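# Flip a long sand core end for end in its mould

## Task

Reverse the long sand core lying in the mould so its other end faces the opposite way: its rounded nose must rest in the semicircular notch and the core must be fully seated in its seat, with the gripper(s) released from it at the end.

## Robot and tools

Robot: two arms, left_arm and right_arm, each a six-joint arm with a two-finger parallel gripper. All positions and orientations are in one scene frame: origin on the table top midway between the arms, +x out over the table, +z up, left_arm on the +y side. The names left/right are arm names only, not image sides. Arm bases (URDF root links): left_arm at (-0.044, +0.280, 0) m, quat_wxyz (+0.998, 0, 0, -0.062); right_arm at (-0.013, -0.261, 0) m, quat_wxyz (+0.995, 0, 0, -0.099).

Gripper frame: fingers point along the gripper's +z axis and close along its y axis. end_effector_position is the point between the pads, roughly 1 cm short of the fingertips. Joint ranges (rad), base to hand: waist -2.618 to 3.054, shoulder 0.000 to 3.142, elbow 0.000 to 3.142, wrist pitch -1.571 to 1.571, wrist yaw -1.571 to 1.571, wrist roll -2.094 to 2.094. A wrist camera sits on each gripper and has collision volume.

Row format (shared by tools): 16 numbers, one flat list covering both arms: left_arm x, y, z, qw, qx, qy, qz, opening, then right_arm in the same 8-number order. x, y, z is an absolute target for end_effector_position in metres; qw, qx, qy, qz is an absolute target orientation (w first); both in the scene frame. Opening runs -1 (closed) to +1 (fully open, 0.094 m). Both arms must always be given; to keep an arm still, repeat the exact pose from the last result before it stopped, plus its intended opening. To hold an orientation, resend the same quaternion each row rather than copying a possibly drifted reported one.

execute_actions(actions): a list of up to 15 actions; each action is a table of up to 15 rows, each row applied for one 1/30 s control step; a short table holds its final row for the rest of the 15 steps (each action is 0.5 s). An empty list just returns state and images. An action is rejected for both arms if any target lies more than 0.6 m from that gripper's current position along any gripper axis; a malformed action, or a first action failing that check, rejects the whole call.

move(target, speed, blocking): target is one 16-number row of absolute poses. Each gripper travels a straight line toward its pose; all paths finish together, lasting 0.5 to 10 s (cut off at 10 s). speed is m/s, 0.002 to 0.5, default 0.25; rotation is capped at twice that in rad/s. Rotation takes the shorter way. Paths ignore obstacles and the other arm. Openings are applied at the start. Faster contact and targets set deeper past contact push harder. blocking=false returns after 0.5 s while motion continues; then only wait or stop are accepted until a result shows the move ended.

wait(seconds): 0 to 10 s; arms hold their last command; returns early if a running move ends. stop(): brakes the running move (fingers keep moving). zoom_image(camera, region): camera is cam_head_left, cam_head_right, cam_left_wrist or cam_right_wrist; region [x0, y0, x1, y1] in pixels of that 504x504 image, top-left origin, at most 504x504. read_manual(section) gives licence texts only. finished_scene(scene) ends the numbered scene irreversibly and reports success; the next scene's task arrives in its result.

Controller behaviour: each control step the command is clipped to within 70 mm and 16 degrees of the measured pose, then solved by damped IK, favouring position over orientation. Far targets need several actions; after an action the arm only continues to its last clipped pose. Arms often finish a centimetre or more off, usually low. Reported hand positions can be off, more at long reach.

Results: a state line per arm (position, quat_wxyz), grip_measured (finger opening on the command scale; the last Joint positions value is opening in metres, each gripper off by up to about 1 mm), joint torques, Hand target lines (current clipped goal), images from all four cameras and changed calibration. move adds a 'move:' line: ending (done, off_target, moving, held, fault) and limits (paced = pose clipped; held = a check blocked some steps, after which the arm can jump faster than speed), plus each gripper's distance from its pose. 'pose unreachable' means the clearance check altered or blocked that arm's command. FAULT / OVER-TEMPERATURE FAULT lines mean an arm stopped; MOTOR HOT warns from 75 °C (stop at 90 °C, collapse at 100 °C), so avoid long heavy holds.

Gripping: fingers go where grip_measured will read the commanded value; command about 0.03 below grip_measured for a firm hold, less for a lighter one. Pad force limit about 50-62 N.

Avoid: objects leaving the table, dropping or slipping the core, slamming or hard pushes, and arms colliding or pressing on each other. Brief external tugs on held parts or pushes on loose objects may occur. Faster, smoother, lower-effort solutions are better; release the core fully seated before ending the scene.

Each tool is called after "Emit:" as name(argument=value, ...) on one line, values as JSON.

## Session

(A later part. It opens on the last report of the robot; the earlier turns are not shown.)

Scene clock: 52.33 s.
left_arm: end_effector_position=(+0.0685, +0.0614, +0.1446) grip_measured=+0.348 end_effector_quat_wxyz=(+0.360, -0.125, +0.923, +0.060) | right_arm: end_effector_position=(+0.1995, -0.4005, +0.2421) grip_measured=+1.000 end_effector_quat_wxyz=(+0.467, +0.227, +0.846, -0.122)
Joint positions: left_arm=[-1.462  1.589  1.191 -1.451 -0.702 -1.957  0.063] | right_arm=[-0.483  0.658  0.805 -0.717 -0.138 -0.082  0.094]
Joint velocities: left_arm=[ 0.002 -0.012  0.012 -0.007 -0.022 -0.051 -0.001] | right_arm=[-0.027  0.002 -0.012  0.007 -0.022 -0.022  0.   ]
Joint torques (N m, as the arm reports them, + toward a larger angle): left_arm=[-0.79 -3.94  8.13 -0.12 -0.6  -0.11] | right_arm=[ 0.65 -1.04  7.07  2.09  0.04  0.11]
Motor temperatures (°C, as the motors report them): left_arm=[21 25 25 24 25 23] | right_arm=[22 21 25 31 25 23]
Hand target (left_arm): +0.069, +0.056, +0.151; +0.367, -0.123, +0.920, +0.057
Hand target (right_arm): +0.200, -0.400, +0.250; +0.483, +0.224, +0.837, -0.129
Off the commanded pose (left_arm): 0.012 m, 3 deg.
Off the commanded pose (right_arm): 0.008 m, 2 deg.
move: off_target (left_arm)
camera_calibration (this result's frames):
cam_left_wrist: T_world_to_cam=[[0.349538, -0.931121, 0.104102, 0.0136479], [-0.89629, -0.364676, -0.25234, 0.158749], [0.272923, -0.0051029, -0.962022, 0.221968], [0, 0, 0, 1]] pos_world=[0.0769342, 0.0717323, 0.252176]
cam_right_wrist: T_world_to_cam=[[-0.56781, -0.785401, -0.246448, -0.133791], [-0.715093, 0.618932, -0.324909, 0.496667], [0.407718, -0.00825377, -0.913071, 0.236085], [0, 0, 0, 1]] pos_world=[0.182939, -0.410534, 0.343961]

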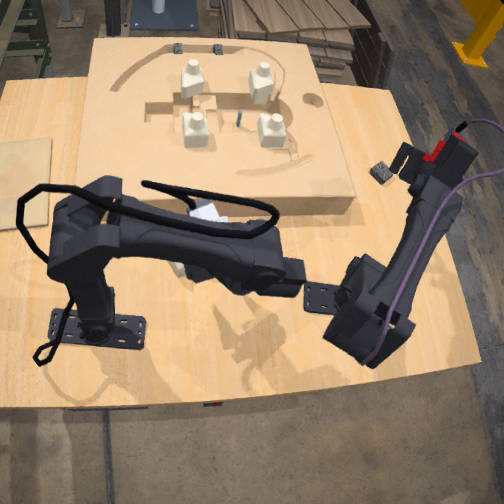

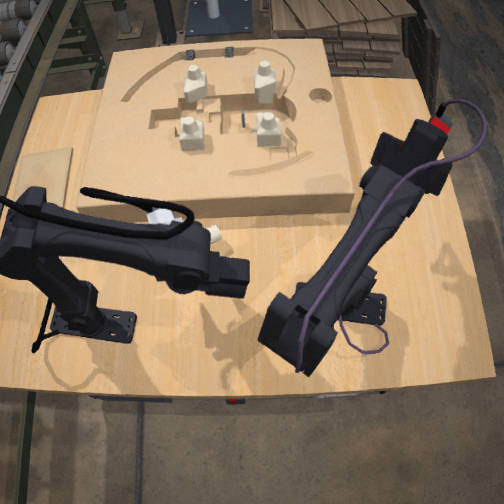

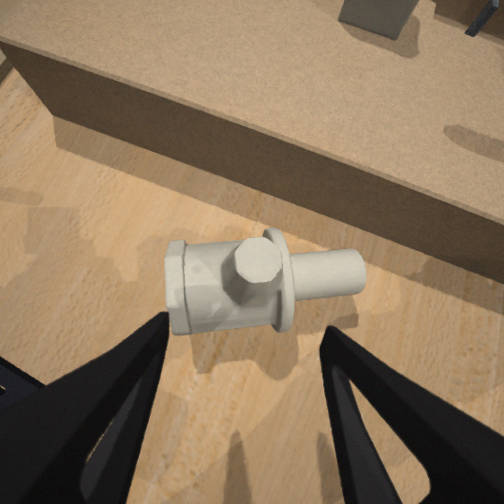

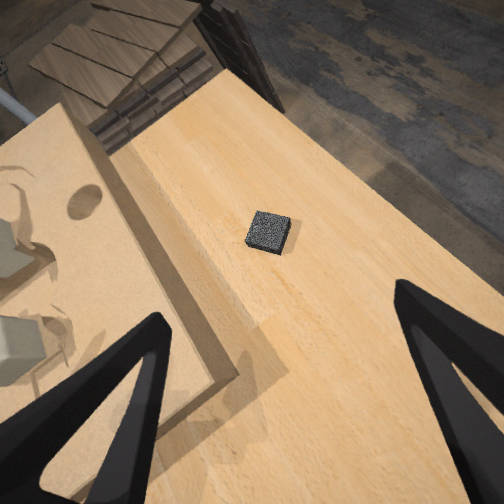

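Emit:
move(target=[0.113,0.061,0.110,0.3794,-0.1206,0.9160,0.0499,0.35, 0.2,-0.4,0.25,0.483,0.224,0.837,-0.129,1], speed=0.08)

Scene clock: 53.83 s.
left_arm: end_effector_position=(+0.1097, +0.0550, +0.1109) grip_measured=+0.348 end_effector_quat_wxyz=(+0.371, -0.123, +0.919, +0.043) | right_arm: end_effector_position=(+0.1995, -0.4005, +0.2421) grip_measured=+1.000 end_effector_quat_wxyz=(+0.467, +0.227, +0.846, -0.122)
Joint positions: left_arm=[-1.317  1.589  1.053 -1.149 -0.759 -1.752  0.063] | right_arm=[-0.483  0.658  0.805 -0.717 -0.138 -0.082  0.094]
Joint velocities: left_arm=[ 0.007  0.007 -0.017 -0.066  0.081 -0.022 -0.   ] | right_arm=[-0.012 -0.002  0.002 -0.051  0.051  0.022  0.   ]
Joint torques (N m, as the arm reports them, + toward a larger angle): left_arm=[ 0.56 -5.18  3.89  0.28 -0.77  0.05] | right_arm=[ 0.75 -1.1   7.31  2.12  0.05  0.08]
Motor temperatures (°C, as the motors report them): left_arm=[21 25 25 24 25 23] | right_arm=[22 21 25 31 25 23]
Hand target (left_arm): +0.114, +0.060, +0.110; +0.381, -0.120, +0.915, +0.049
Hand target (right_arm): +0.200, -0.400, +0.250; +0.483, +0.224, +0.837, -0.129
Off the commanded pose (left_arm): 0.007 m, 1 deg.
Off the commanded pose (right_arm): 0.008 m, 2 deg.
move: done
camera_calibration (this result's frames):
cam_left_wrist: T_world_to_cam=[[0.332155, -0.933032, 0.138289, -0.00507144], [-0.894617, -0.358092, -0.267265, 0.185976], [0.298888, -0.0349424, -0.953648, 0.176045], [0, 0, 0, 1]] pos_world=[0.115445, 0.0680162, 0.218291]
cam_right_wrist: T_world_to_cam=[[-0.56781, -0.785401, -0.246448, -0.133791], [-0.715093, 0.618932, -0.324909, 0.496667], [0.407718, -0.00825377, -0.913071, 0.236085], [0, 0, 0, 1]] pos_world=[0.182939, -0.410534, 0.343961]

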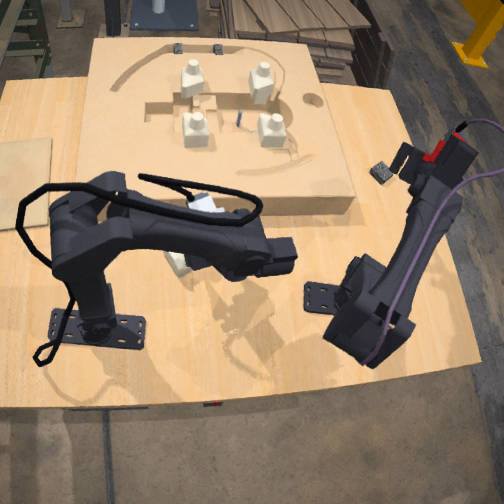

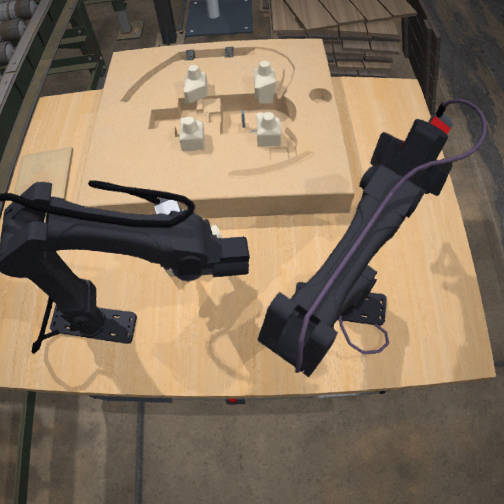

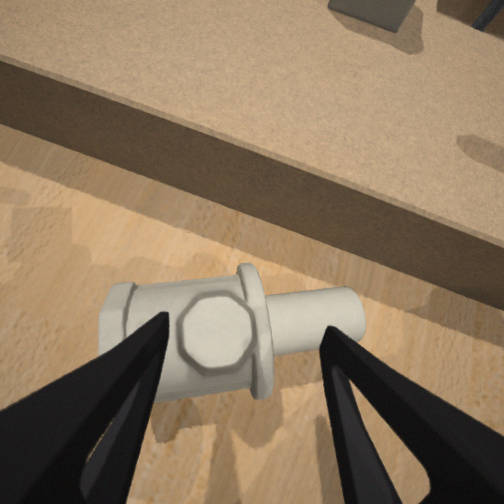

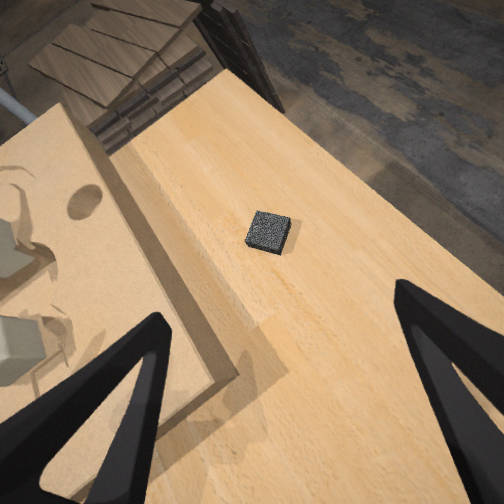

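Emit:
move(target=[0.118,0.072,0.100,0.3794,-0.1206,0.9160,0.0499,0.35, 0.2,-0.4,0.25,0.483,0.224,0.837,-0.129,1], speed=0.05)

Scene clock: 54.93 s.
left_arm: end_effector_position=(+0.1141, +0.0679, +0.0927) grip_measured=+0.348 end_effector_quat_wxyz=(+0.370, -0.116, +0.920, +0.061) | right_arm: end_effector_position=(+0.1995, -0.4005, +0.2421) grip_measured=+1.000 end_effector_quat_wxyz=(+0.467, +0.227, +0.846, -0.122)
Joint positions: left_arm=[-1.292  1.589  0.975 -1.084 -0.759 -1.717  0.063] | right_arm=[-0.483  0.658  0.805 -0.717 -0.138 -0.082  0.094]
Joint velocities: left_arm=[-0.002  0.017  0.012 -0.022 -0.022  0.081 -0.001] | right_arm=[-0.002 -0.007  0.007 -0.037  0.007 -0.007  0.   ]
Joint torques (N m, as the arm reports them, + toward a larger angle): left_arm=[ 0.66 -7.1   3.84  0.28 -0.74  0.03] | right_arm=[ 0.53 -1.15  6.99  2.09  0.02  0.11]
Motor temperatures (°C, as the motors report them): left_arm=[21 25 25 24 25 23] | right_arm=[22 21 25 31 25 23]
Hand target (left_arm): +0.118, +0.072, +0.100; +0.380, -0.121, +0.916, +0.050
Hand target (right_arm): +0.200, -0.400, +0.250; +0.483, +0.224, +0.837, -0.129
Off the commanded pose (left_arm): 0.009 m, 2 deg.
Off the commanded pose (right_arm): 0.008 m, 2 deg.
move: done
camera_calibration (this result's frames):
cam_left_wrist: T_world_to_cam=[[0.333331, -0.937316, 0.101631, 0.0116103], [-0.89668, -0.34848, -0.272995, 0.189753], [0.291299, -0.000133124, -0.956632, 0.156643], [0, 0, 0, 1]] pos_world=[0.120648, 0.0770286, 0.200471]
cam_right_wrist: T_world_to_cam=[[-0.56781, -0.785401, -0.246448, -0.133791], [-0.715093, 0.618932, -0.324909, 0.496667], [0.407718, -0.00825377, -0.913071, 0.236085], [0, 0, 0, 1]] pos_world=[0.182939, -0.410534, 0.343961]

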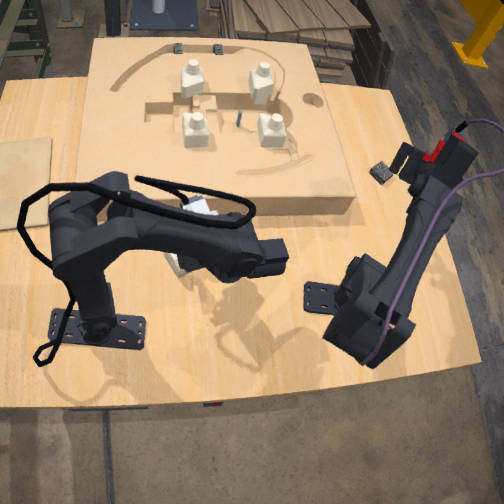

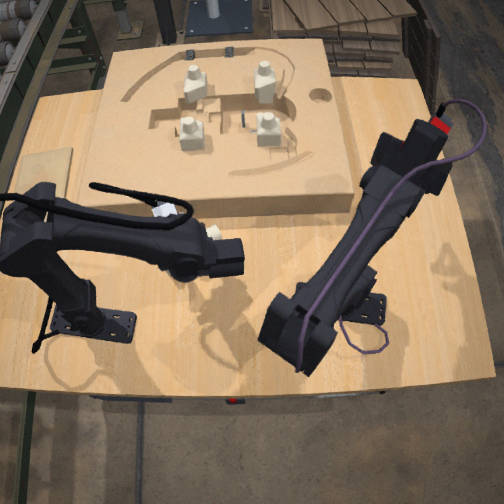

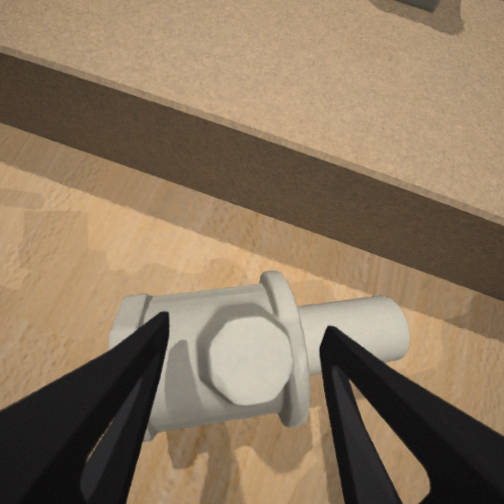

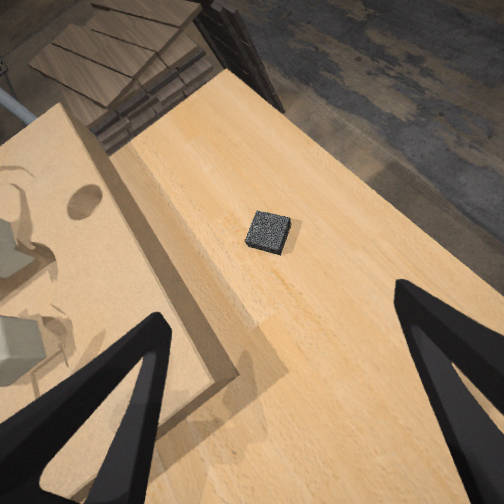

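Emit:
move(target=[0.118,0.070,0.109,0.3794,-0.1206,0.9160,0.0499,0.35, 0.2,-0.4,0.25,0.483,0.224,0.837,-0.129,1], speed=0.05)

Scene clock: 55.87 s.
left_arm: end_effector_position=(+0.1137, +0.0703, +0.0969) grip_measured=+0.348 end_effector_quat_wxyz=(+0.370, -0.117, +0.920, +0.059) | right_arm: end_effector_position=(+0.1995, -0.4005, +0.2421) grip_measured=+1.000 end_effector_quat_wxyz=(+0.467, +0.227, +0.846, -0.122)
Joint positions: left_arm=[-1.292  1.571  0.975 -1.099 -0.759 -1.717  0.063] | right_arm=[-0.483  0.658  0.805 -0.717 -0.138 -0.082  0.094]
Joint velocities: left_arm=[ 0.007 -0.002  0.017  0.022  0.037 -0.022 -0.   ] | right_arm=[ 0.012  0.012 -0.017  0.007  0.081 -0.007  0.   ]
Joint torques (N m, as the arm reports them, + toward a larger angle): left_arm=[ 0.65 -6.42  6.57  0.08 -0.72  0.02] | right_arm=[ 0.69 -1.11  7.17  2.08  0.03  0.1 ]
Motor temperatures (°C, as the motors report them): left_arm=[21 25 25 24 25 23] | right_arm=[22 21 25 31 25 23]
Hand target (left_arm): +0.118, +0.070, +0.109; +0.380, -0.121, +0.916, +0.050
Hand target (right_arm): +0.200, -0.400, +0.250; +0.483, +0.224, +0.837, -0.129
Off the commanded pose (left_arm): 0.013 m, 2 deg.
Off the commanded pose (right_arm): 0.008 m, 2 deg.
move: off_target (left_arm)
camera_calibration (this result's frames):
cam_left_wrist: T_world_to_cam=[[0.332777, -0.937202, 0.104461, 0.0133519], [-0.896767, -0.348774, -0.272333, 0.191362], [0.291664, -0.00305137, -0.956516, 0.160907], [0, 0, 0, 1]] pos_world=[0.120233, 0.0797464, 0.204629]
cam_right_wrist: T_world_to_cam=[[-0.56781, -0.785401, -0.246448, -0.133791], [-0.715093, 0.618932, -0.324909, 0.496667], [0.407718, -0.00825377, -0.913071, 0.236085], [0, 0, 0, 1]] pos_world=[0.182939, -0.410534, 0.343961]

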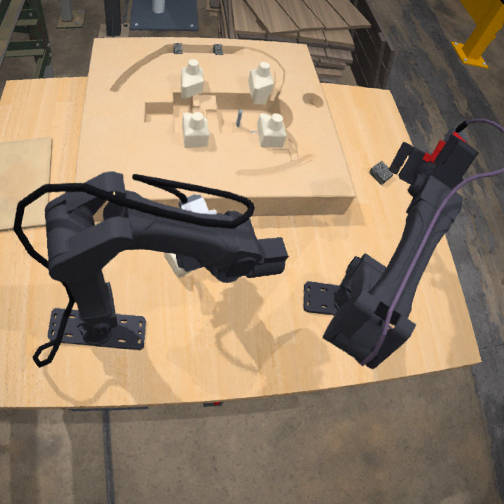

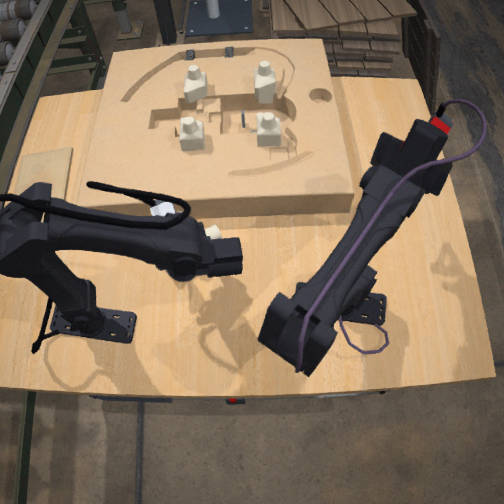

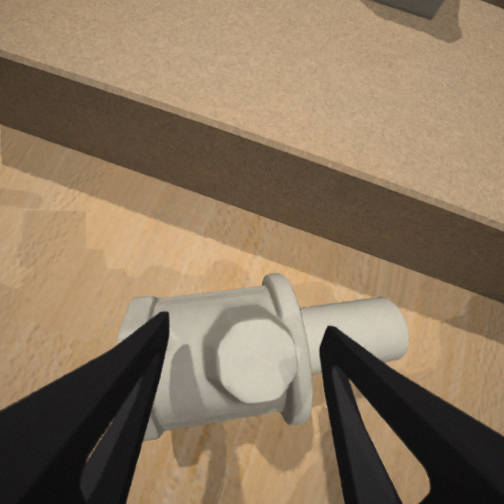

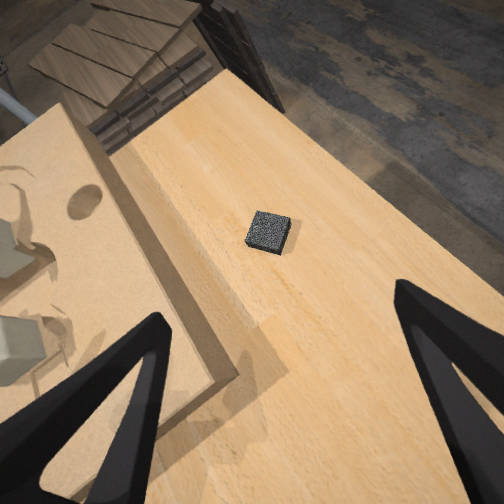

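Emit:
move(target=[0.118,0.066,0.114,0.3794,-0.1206,0.9160,0.0499,0.35, 0.2,-0.4,0.25,0.483,0.224,0.837,-0.129,1], speed=0.05)

Scene clock: 57.87 s.
left_arm: end_effector_position=(+0.1136, +0.0707, +0.1004) grip_measured=+0.348 end_effector_quat_wxyz=(+0.369, -0.115, +0.920, +0.063) | right_arm: end_effector_position=(+0.1995, -0.4005, +0.2421) grip_measured=+1.000 end_effector_quat_wxyz=(+0.467, +0.227, +0.846, -0.122)
Joint positions: left_arm=[-1.292  1.571  0.989 -1.121 -0.759 -1.717  0.063] | right_arm=[-0.483  0.658  0.805 -0.717 -0.138 -0.082  0.094]
Joint velocities: left_arm=[-0.007 -0.007  0.002 -0.037  0.139  0.051  0.001] | right_arm=[ 0.017  0.012 -0.012 -0.051  0.007  0.066  0.   ]
Joint torques (N m, as the arm reports them, + toward a larger angle): left_arm=[ 0.24 -5.86  8.08  0.07 -0.74  0.  ] | right_arm=[ 0.67 -0.92  7.11  2.13  0.05  0.11]
Motor temperatures (°C, as the motors report them): left_arm=[21 25 25 24 25 23] | right_arm=[22 21 25 31 25 23]
Hand target (left_arm): +0.118, +0.067, +0.114; +0.380, -0.121, +0.916, +0.050
Hand target (right_arm): +0.200, -0.400, +0.250; +0.483, +0.224, +0.837, -0.129
Off the commanded pose (left_arm): 0.015 m, 2 deg.
Off the commanded pose (right_arm): 0.008 m, 2 deg.
move: off_target (left_arm)
camera_calibration (this result's frames):
cam_left_wrist: T_world_to_cam=[[0.33299, -0.938012, 0.0961847, 0.0142988], [-0.897208, -0.34657, -0.273691, 0.192396], [0.29006, 0.00483885, -0.956996, 0.163977], [0, 0, 0, 1]] pos_world=[0.120295, 0.0792977, 0.208207]
cam_right_wrist: T_world_to_cam=[[-0.56781, -0.785401, -0.246448, -0.133791], [-0.715093, 0.618932, -0.324909, 0.496667], [0.407718, -0.00825377, -0.913071, 0.236085], [0, 0, 0, 1]] pos_world=[0.182939, -0.410534, 0.343961]

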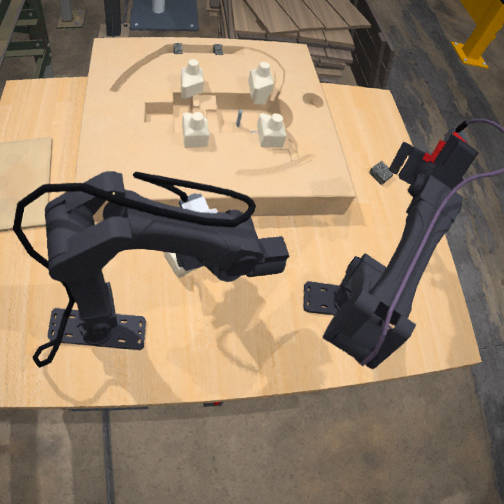

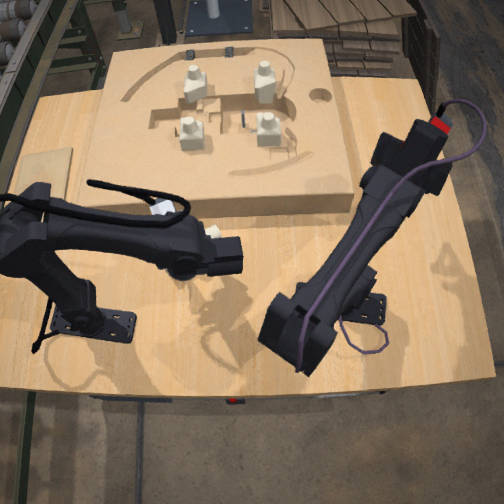

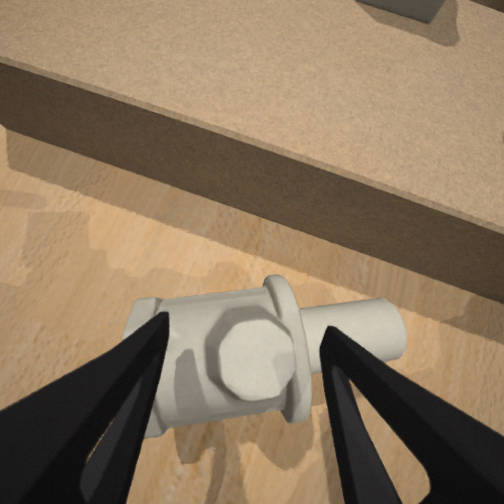

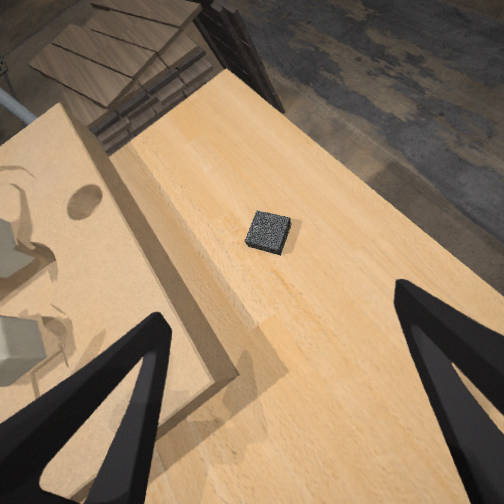

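Good height. Close.

Emit:
move(target=[0.118,0.066,0.114,0.3794,-0.1206,0.9160,0.0499,-0.4, 0.2,-0.4,0.25,0.483,0.224,0.837,-0.129,1], speed=0.05)

Scene clock: 58.70 s.
left_arm: end_effector_position=(+0.1136, +0.0688, +0.0998) grip_measured=-0.292 end_effector_quat_wxyz=(+0.368, -0.115, +0.921, +0.060) | right_arm: end_effector_position=(+0.1995, -0.4005, +0.2421) grip_measured=+1.000 end_effector_quat_wxyz=(+0.467, +0.227, +0.846, -0.122)
Joint positions: left_arm=[-1.292  1.571  0.989 -1.111 -0.756 -1.711  0.033] | right_arm=[-0.483  0.658  0.805 -0.717 -0.138 -0.082  0.094]
Joint velocities: left_arm=[-0.002  0.002 -0.002 -0.007 -0.007 -0.037  0.001] | right_arm=[ 0.007 -0.007 -0.002 -0.037 -0.022  0.051  0.   ]
Joint torques (N m, as the arm reports them, + toward a larger angle): left_arm=[ 0.42 -5.8   8.05  0.01 -0.75 -0.07] | right_arm=[ 0.61 -1.1   7.09  2.09  0.04  0.09]
Motor temperatures (°C, as the motors report them): left_arm=[21 25 25 24 25 23] | right_arm=[22 21 25 31 25 23]
Hand target (left_arm): +0.118, +0.066, +0.114; +0.380, -0.120, +0.916, +0.050
Hand target (right_arm): +0.200, -0.400, +0.250; +0.483, +0.224, +0.837, -0.129
Off the commanded pose (left_arm): 0.015 m, 2 deg.
Off the commanded pose (right_arm): 0.008 m, 2 deg.
move: off_target (left_arm)
camera_calibration (this result's frames):
cam_left_wrist: T_world_to_cam=[[0.329908, -0.938516, 0.101726, 0.0123666], [-0.899001, -0.345226, -0.269472, 0.191212], [0.288023, -0.00255084, -0.95762, 0.164248], [0, 0, 0, 1]] pos_world=[0.120513, 0.0780367, 0.207556]
cam_right_wrist: T_world_to_cam=[[-0.56781, -0.785401, -0.246448, -0.133791], [-0.715093, 0.618932, -0.324909, 0.496667], [0.407718, -0.00825377, -0.913071, 0.236085], [0, 0, 0, 1]] pos_world=[0.182939, -0.410534, 0.343961]

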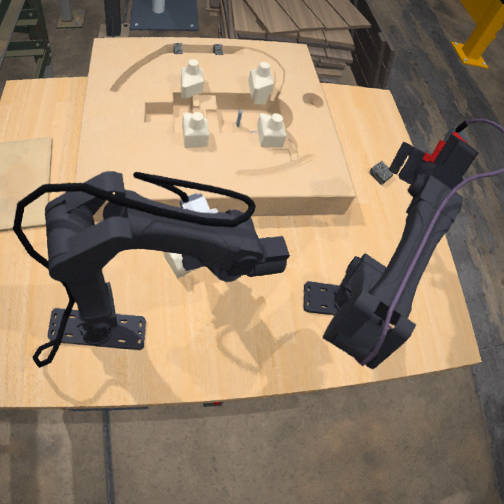

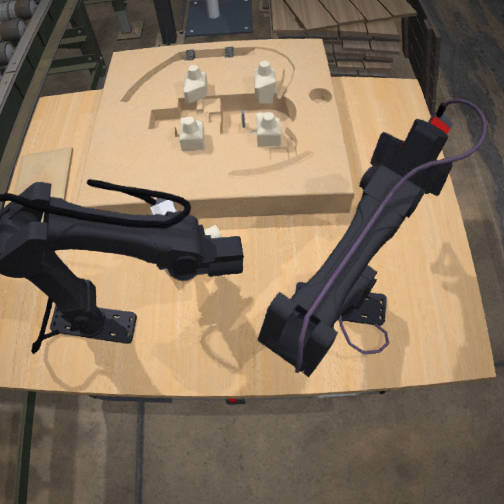

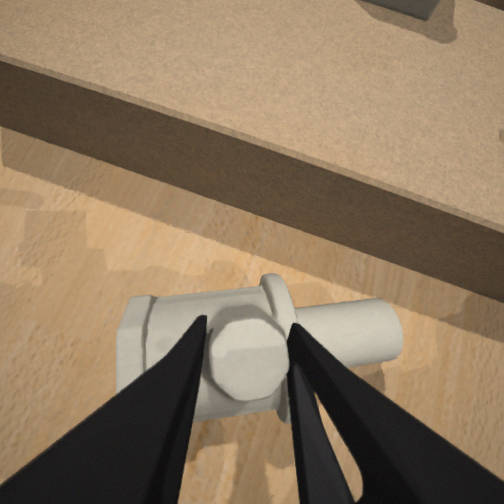

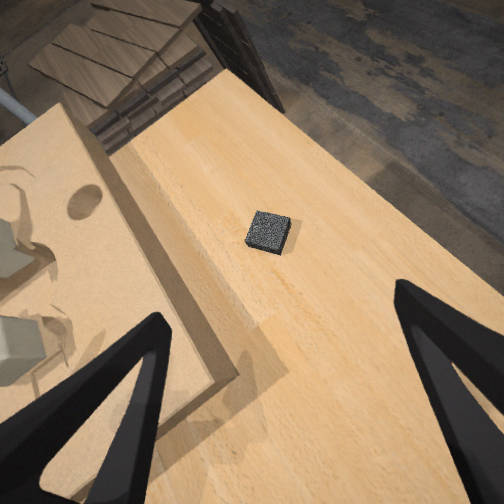

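Emit:
move(target=[0.115,0.09,0.27,0.4346,0.1173,0.8911,-0.0572,-0.4, 0.2,-0.4,0.25,0.483,0.224,0.837,-0.129,1], speed=0.15)

Emit:
move(target=[0.42,0.21,0.31,0.4346,0.1173,0.8911,-0.0572,-0.4, 0.2,-0.4,0.25,0.483,0.224,0.837,-0.129,1], speed=0.2)

Scene clock: 61.57 s.
left_arm: end_effector_position=(+0.0993, +0.0945, +0.2326) grip_measured=-0.292 end_effector_quat_wxyz=(+0.382, +0.153, +0.911, -0.021) | right_arm: end_effector_position=(+0.1995, -0.4005, +0.2421) grip_measured=+1.000 end_effector_quat_wxyz=(+0.467, +0.227, +0.846, -0.122)
Joint positions: left_arm=[-1.322  1.08   1.137 -1.3   -0.728 -0.987  0.033] | right_arm=[-0.483  0.658  0.805 -0.717 -0.138 -0.082  0.094]
Joint velocities: left_arm=[-0.012 -0.017 -0.007 -0.051 -0.022  0.022 -0.001] | right_arm=[-0.002 -0.002 -0.032  0.007  0.037  0.007  0.   ]
Joint torques (N m, as the arm reports them, + toward a larger angle): left_arm=[ 0.57 -4.22 10.93  1.12 -1.56  0.07] | right_arm=[ 0.56 -1.01  7.06  2.06  0.02  0.04]
Motor temperatures (°C, as the motors report them): left_arm=[21 25 25 24 25 23] | right_arm=[22 21 25 32 25 23]
Hand target (left_arm): +0.112, +0.096, +0.270; +0.435, +0.118, +0.891, -0.056
Hand target (right_arm): +0.200, -0.400, +0.250; +0.483, +0.224, +0.837, -0.129
Off the commanded pose (left_arm): 0.041 m, 9 deg.
Off the commanded pose (right_arm): 0.008 m, 2 deg.
move: off_target (left_arm)
camera_calibration (this result's frames):
cam_left_wrist: T_world_to_cam=[[-0.220872, -0.974048, 0.0494575, 0.0979165], [-0.935779, 0.197359, -0.292175, 0.180762], [0.274832, -0.110815, -0.955085, 0.30656], [0, 0, 0, 1]] pos_world=[0.106528, 0.0936718, 0.340762]
cam_right_wrist: T_world_to_cam=[[-0.56781, -0.785401, -0.246448, -0.133791], [-0.715093, 0.618932, -0.324909, 0.496667], [0.407718, -0.00825377, -0.913071, 0.236085], [0, 0, 0, 1]] pos_world=[0.182939, -0.410534, 0.343961]

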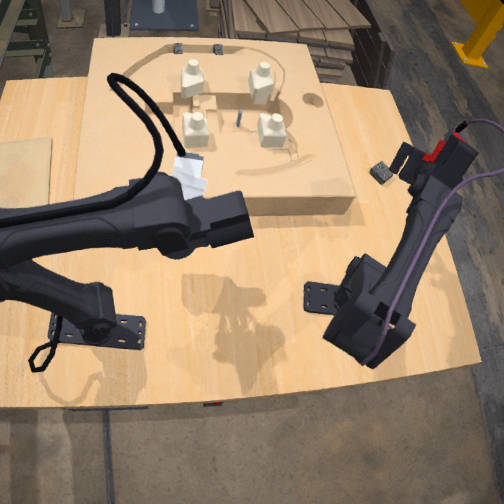

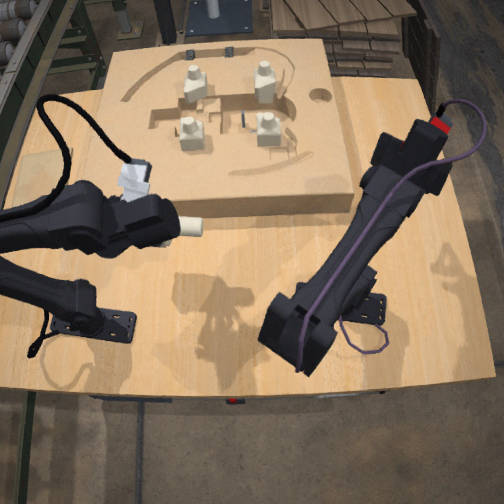

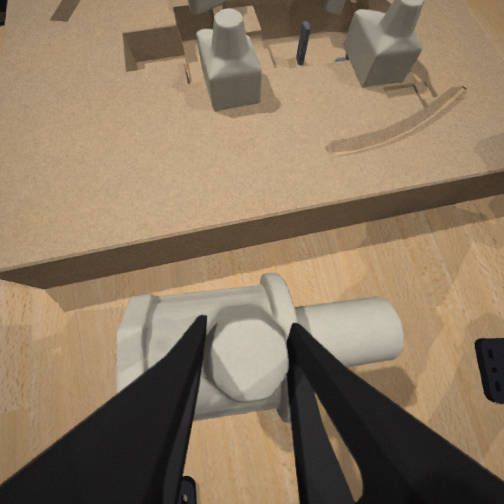

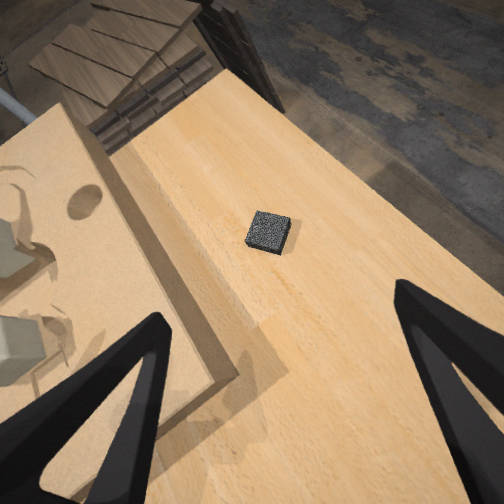

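Scene clock: 63.87 s.
left_arm: end_effector_position=(+0.3924, +0.2152, +0.2502) grip_measured=-0.292 end_effector_quat_wxyz=(+0.346, +0.118, +0.930, -0.045) | right_arm: end_effector_position=(+0.1995, -0.4005, +0.2421) grip_measured=+1.000 end_effector_quat_wxyz=(+0.467, +0.227, +0.846, -0.122)
Joint positions: left_arm=[ 0.012  1.626  1.611 -0.849  0.095  0.107  0.033] | right_arm=[-0.483  0.658  0.805 -0.717 -0.138 -0.082  0.094]
Joint velocities: left_arm=[-0.007 -0.002  0.022 -0.007  0.007  0.007 -0.   ] | right_arm=[ 0.002  0.007  0.007 -0.037 -0.022  0.081  0.   ]
Joint torques (N m, as the arm reports them, + toward a larger angle): left_arm=[ 0.14 -8.83 13.16  2.26  0.23  0.04] | right_arm=[ 0.69 -1.21  7.19  2.09  0.04  0.08]
Motor temperatures (°C, as the motors report them): left_arm=[21 25 25 25 25 23] | right_arm=[22 21 25 32 25 23]
Hand target (left_arm): +0.411, +0.211, +0.317; +0.446, +0.124, +0.885, -0.049
Hand target (right_arm): +0.200, -0.400, +0.250; +0.483, +0.224, +0.837, -0.129
Off the commanded pose (left_arm): 0.066 m, 11 deg.
Off the commanded pose (right_arm): 0.008 m, 2 deg.
move: off_target (left_arm)
camera_calibration (this result's frames):
cam_left_wrist: T_world_to_cam=[[-0.165098, -0.978381, 0.124553, 0.239565], [-0.966812, 0.135578, -0.216549, 0.442832], [0.19498, -0.156171, -0.968294, 0.300542], [0, 0, 0, 1]] pos_world=[0.409087, 0.221283, 0.357069]
cam_right_wrist: T_world_to_cam=[[-0.56781, -0.785401, -0.246448, -0.133791], [-0.715093, 0.618932, -0.324909, 0.496667], [0.407718, -0.00825377, -0.913071, 0.236085], [0, 0, 0, 1]] pos_world=[0.182939, -0.410534, 0.343961]

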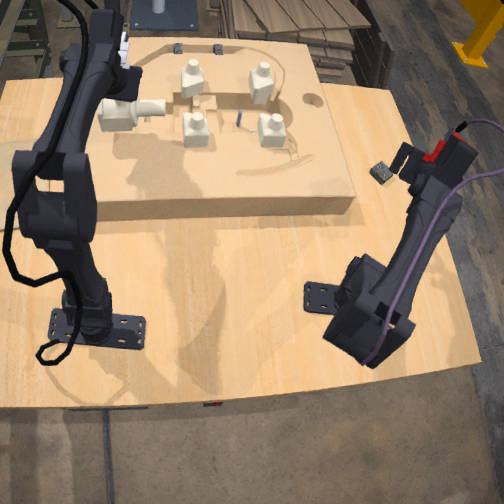

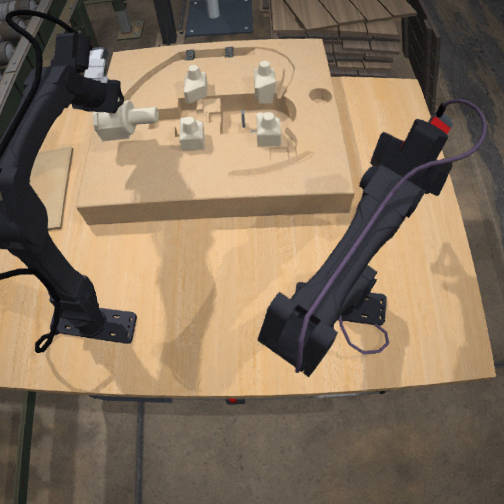

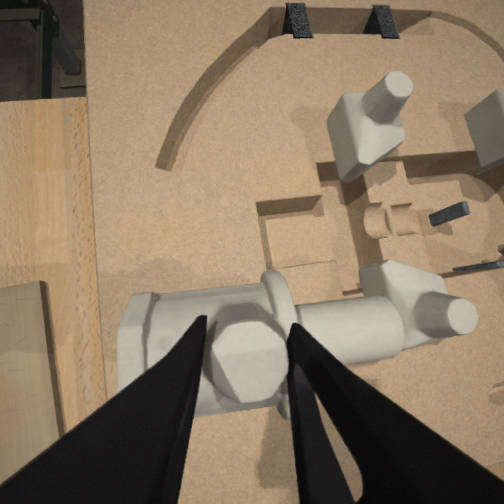

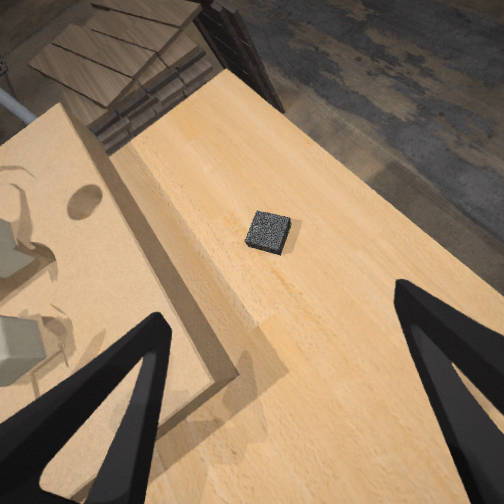

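Emit:
move(target=[0.50,0.19,0.315,0.4655,0.1152,0.8753,-0.0613,-0.4, 0.2,-0.4,0.25,0.483,0.224,0.837,-0.129,1], speed=0.12)

Scene clock: 65.80 s.
left_arm: end_effector_position=(+0.4672, +0.2010, +0.2438) grip_measured=-0.292 end_effector_quat_wxyz=(+0.358, +0.113, +0.926, -0.051) | right_arm: end_effector_position=(+0.1995, -0.4005, +0.2421) grip_measured=+1.000 end_effector_quat_wxyz=(+0.467, +0.227, +0.846, -0.122)
Joint positions: left_arm=[ 0.     1.904  1.902 -0.834  0.094  0.083  0.033] | right_arm=[-0.483  0.658  0.805 -0.717 -0.138 -0.082  0.094]
Joint velocities: left_arm=[ 0.002  0.012  0.027  0.081 -0.051  0.007 -0.   ] | right_arm=[-0.012  0.012  0.017 -0.007 -0.007  0.037  0.   ]
Joint torques (N m, as the arm reports them, + toward a larger angle): left_arm=[ -0.78 -11.04  13.3    2.42   0.2   -0.1 ] | right_arm=[ 0.74 -1.29  7.17  2.08  0.05  0.1 ]
Motor temperatures (°C, as the motors report them): left_arm=[21 25 26 25 25 23] | right_arm=[22 21 25 32 25 23]
Hand target (left_arm): +0.486, +0.192, +0.318; +0.465, +0.117, +0.876, -0.060
Hand target (right_arm): +0.200, -0.400, +0.250; +0.483, +0.224, +0.837, -0.129
Off the commanded pose (left_arm): 0.079 m, 14 deg.
Off the commanded pose (right_arm): 0.008 m, 2 deg.
move: off_target (left_arm); limits=paced
camera_calibration (this result's frames):
cam_left_wrist: T_world_to_cam=[[-0.161365, -0.977218, 0.137866, 0.23367], [-0.962285, 0.124796, -0.241729, 0.521902], [0.219017, -0.171673, -0.9605, 0.267533], [0, 0, 0, 1]] pos_world=[0.48133, 0.209144, 0.350909]
cam_right_wrist: T_world_to_cam=[[-0.56781, -0.785401, -0.246448, -0.133791], [-0.715093, 0.618932, -0.324909, 0.496667], [0.407718, -0.00825377, -0.913071, 0.236085], [0, 0, 0, 1]] pos_world=[0.182939, -0.410534, 0.343961]

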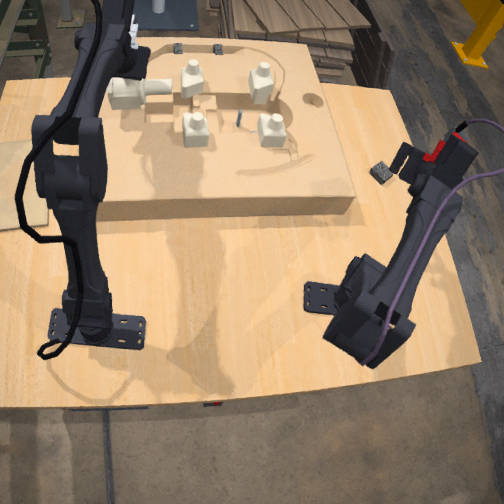

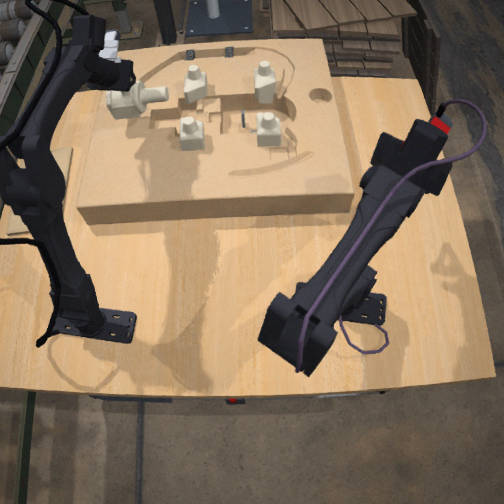

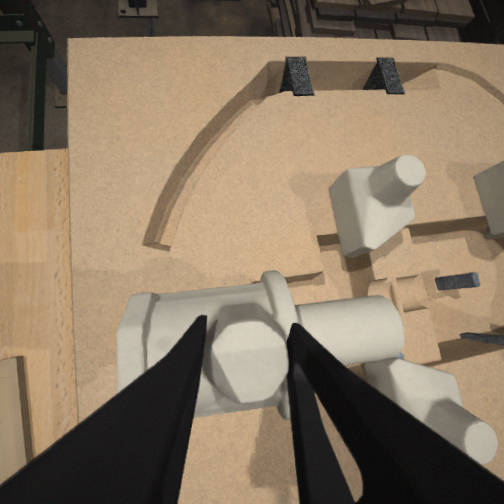

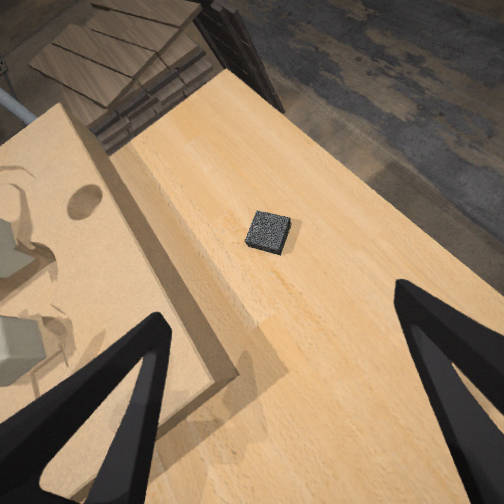

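Emit:
move(target=[0.495,0.10,0.305,0.4655,0.1152,0.8753,-0.0613,-0.4, 0.2,-0.4,0.25,0.483,0.224,0.837,-0.129,1], speed=0.07)

Scene clock: 71.77 s.
left_arm: end_effector_position=(+0.4713, +0.1031, +0.2248) grip_measured=-0.292 end_effector_quat_wxyz=(+0.352, +0.132, +0.926, -0.040) | right_arm: end_effector_position=(+0.1995, -0.4005, +0.2421) grip_measured=+1.000 end_effector_quat_wxyz=(+0.467, +0.227, +0.846, -0.122)
Joint positions: left_arm=[-0.23   2.021  2.    -0.827 -0.064 -0.045  0.033] | right_arm=[-0.483  0.658  0.805 -0.717 -0.138 -0.082  0.094]
Joint velocities: left_arm=[-0.012  0.007 -0.012 -0.051  0.007  0.007  0.   ] | right_arm=[ 0.012 -0.012 -0.002 -0.11   0.007 -0.022  0.   ]
Joint torques (N m, as the arm reports them, + toward a larger angle): left_arm=[  0.63 -14.75   9.05   2.43  -0.11  -0.1 ] | right_arm=[ 0.9  -1.16  7.16  2.11  0.    0.11]
Motor temperatures (°C, as the motors report them): left_arm=[22 27 26 27 25 23] | right_arm=[22 21 25 33 25 23]
Hand target (left_arm): +0.483, +0.104, +0.307; +0.462, +0.115, +0.877, -0.061
Hand target (right_arm): +0.200, -0.400, +0.250; +0.483, +0.224, +0.837, -0.129
Off the commanded pose (left_arm): 0.084 m, 15 deg.
Off the commanded pose (right_arm): 0.008 m, 2 deg.
move: off_target (left_arm); limits=paced
camera_calibration (this result's frames):
cam_left_wrist: T_world_to_cam=[[-0.189563, -0.97623, 0.105072, 0.161794], [-0.959546, 0.161501, -0.230627, 0.525894], [0.208176, -0.14454, -0.967353, 0.235465], [0, 0, 0, 1]] pos_world=[0.486271, 0.10705, 0.332063]
cam_right_wrist: T_world_to_cam=[[-0.56781, -0.785401, -0.246448, -0.133791], [-0.715093, 0.618932, -0.324909, 0.496667], [0.407718, -0.00825377, -0.913071, 0.236085], [0, 0, 0, 1]] pos_world=[0.182939, -0.410534, 0.343961]

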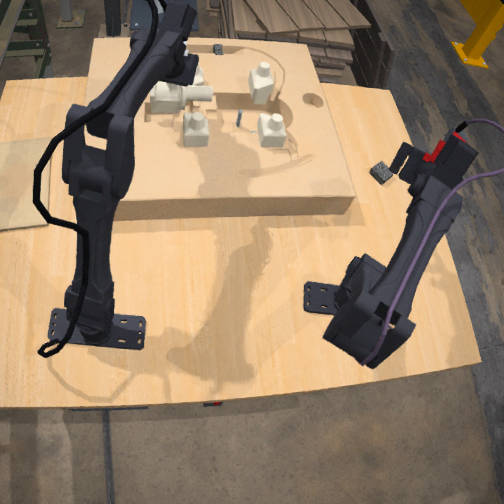

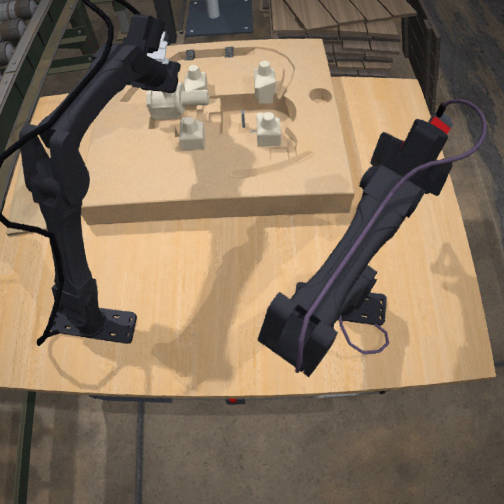

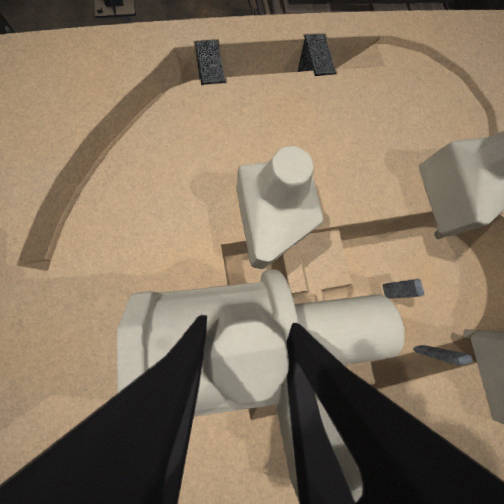

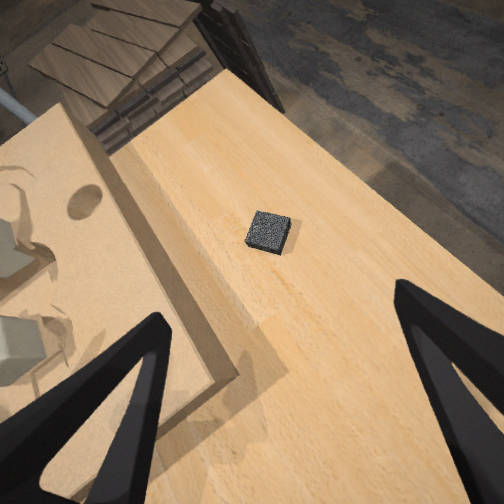

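Emit:
move(target=[0.494,0.094,0.28,0.4677,0.0770,0.8795,-0.0409,-0.4, 0.2,-0.4,0.25,0.483,0.224,0.837,-0.129,1], speed=0.04)

Scene clock: 77.20 s.
left_arm: end_effector_position=(+0.4684, +0.1068, +0.1988) grip_measured=-0.292 end_effector_quat_wxyz=(+0.350, +0.096, +0.932, -0.011) | right_arm: end_effector_position=(+0.1995, -0.4005, +0.2421) grip_measured=+1.000 end_effector_quat_wxyz=(+0.467, +0.227, +0.846, -0.122)
Joint positions: left_arm=[-0.257  2.006  1.882 -0.746 -0.16  -0.116  0.033] | right_arm=[-0.483  0.658  0.805 -0.717 -0.138 -0.082  0.094]
Joint velocities: left_arm=[-0.017 -0.017 -0.022 -0.037  0.051 -0.037 -0.001] | right_arm=[ 0.022  0.002 -0.012  0.037 -0.007  0.066  0.   ]
Joint torques (N m, as the arm reports them, + toward a larger angle): left_arm=[ -1.08 -14.7    9.19   2.51  -0.31  -0.13] | right_arm=[ 0.66 -1.08  7.24  2.11  0.02  0.08]
Motor temperatures (°C, as the motors report them): left_arm=[21 29 26 28 25 23] | right_arm=[22 21 25 33 25 23]
Hand target (left_arm): +0.482, +0.098, +0.282; +0.463, +0.076, +0.882, -0.040
Hand target (right_arm): +0.200, -0.400, +0.250; +0.483, +0.224, +0.837, -0.129
Off the commanded pose (left_arm): 0.086 m, 15 deg.
Off the commanded pose (right_arm): 0.008 m, 2 deg.
move: off_target (left_arm)
camera_calibration (this result's frames):
cam_left_wrist: T_world_to_cam=[[-0.101639, -0.991863, 0.0766633, 0.133684], [-0.971187, 0.0822312, -0.223684, 0.529098], [0.21556, -0.0971895, -0.971642, 0.203787], [0, 0, 0, 1]] pos_world=[0.483512, 0.108894, 0.30611]
cam_right_wrist: T_world_to_cam=[[-0.56781, -0.785401, -0.246448, -0.133791], [-0.715093, 0.618932, -0.324909, 0.496667], [0.407718, -0.00825377, -0.913071, 0.236085], [0, 0, 0, 1]] pos_world=[0.182939, -0.410534, 0.343961]

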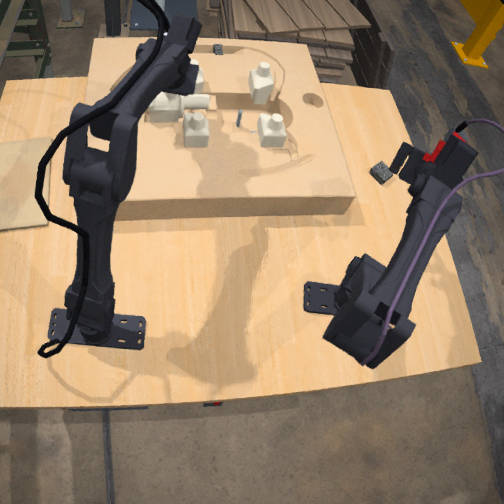

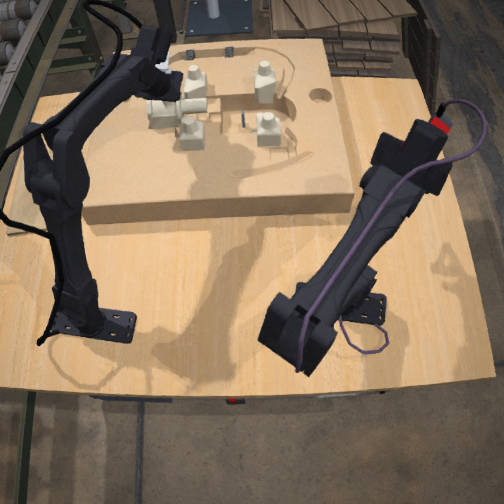

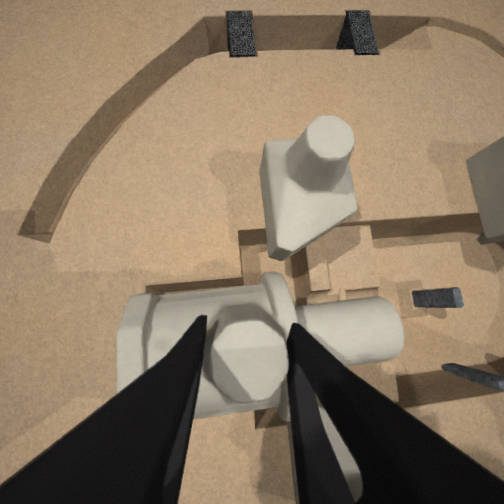

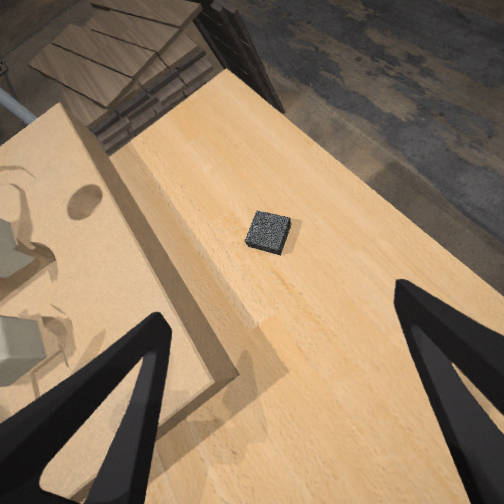

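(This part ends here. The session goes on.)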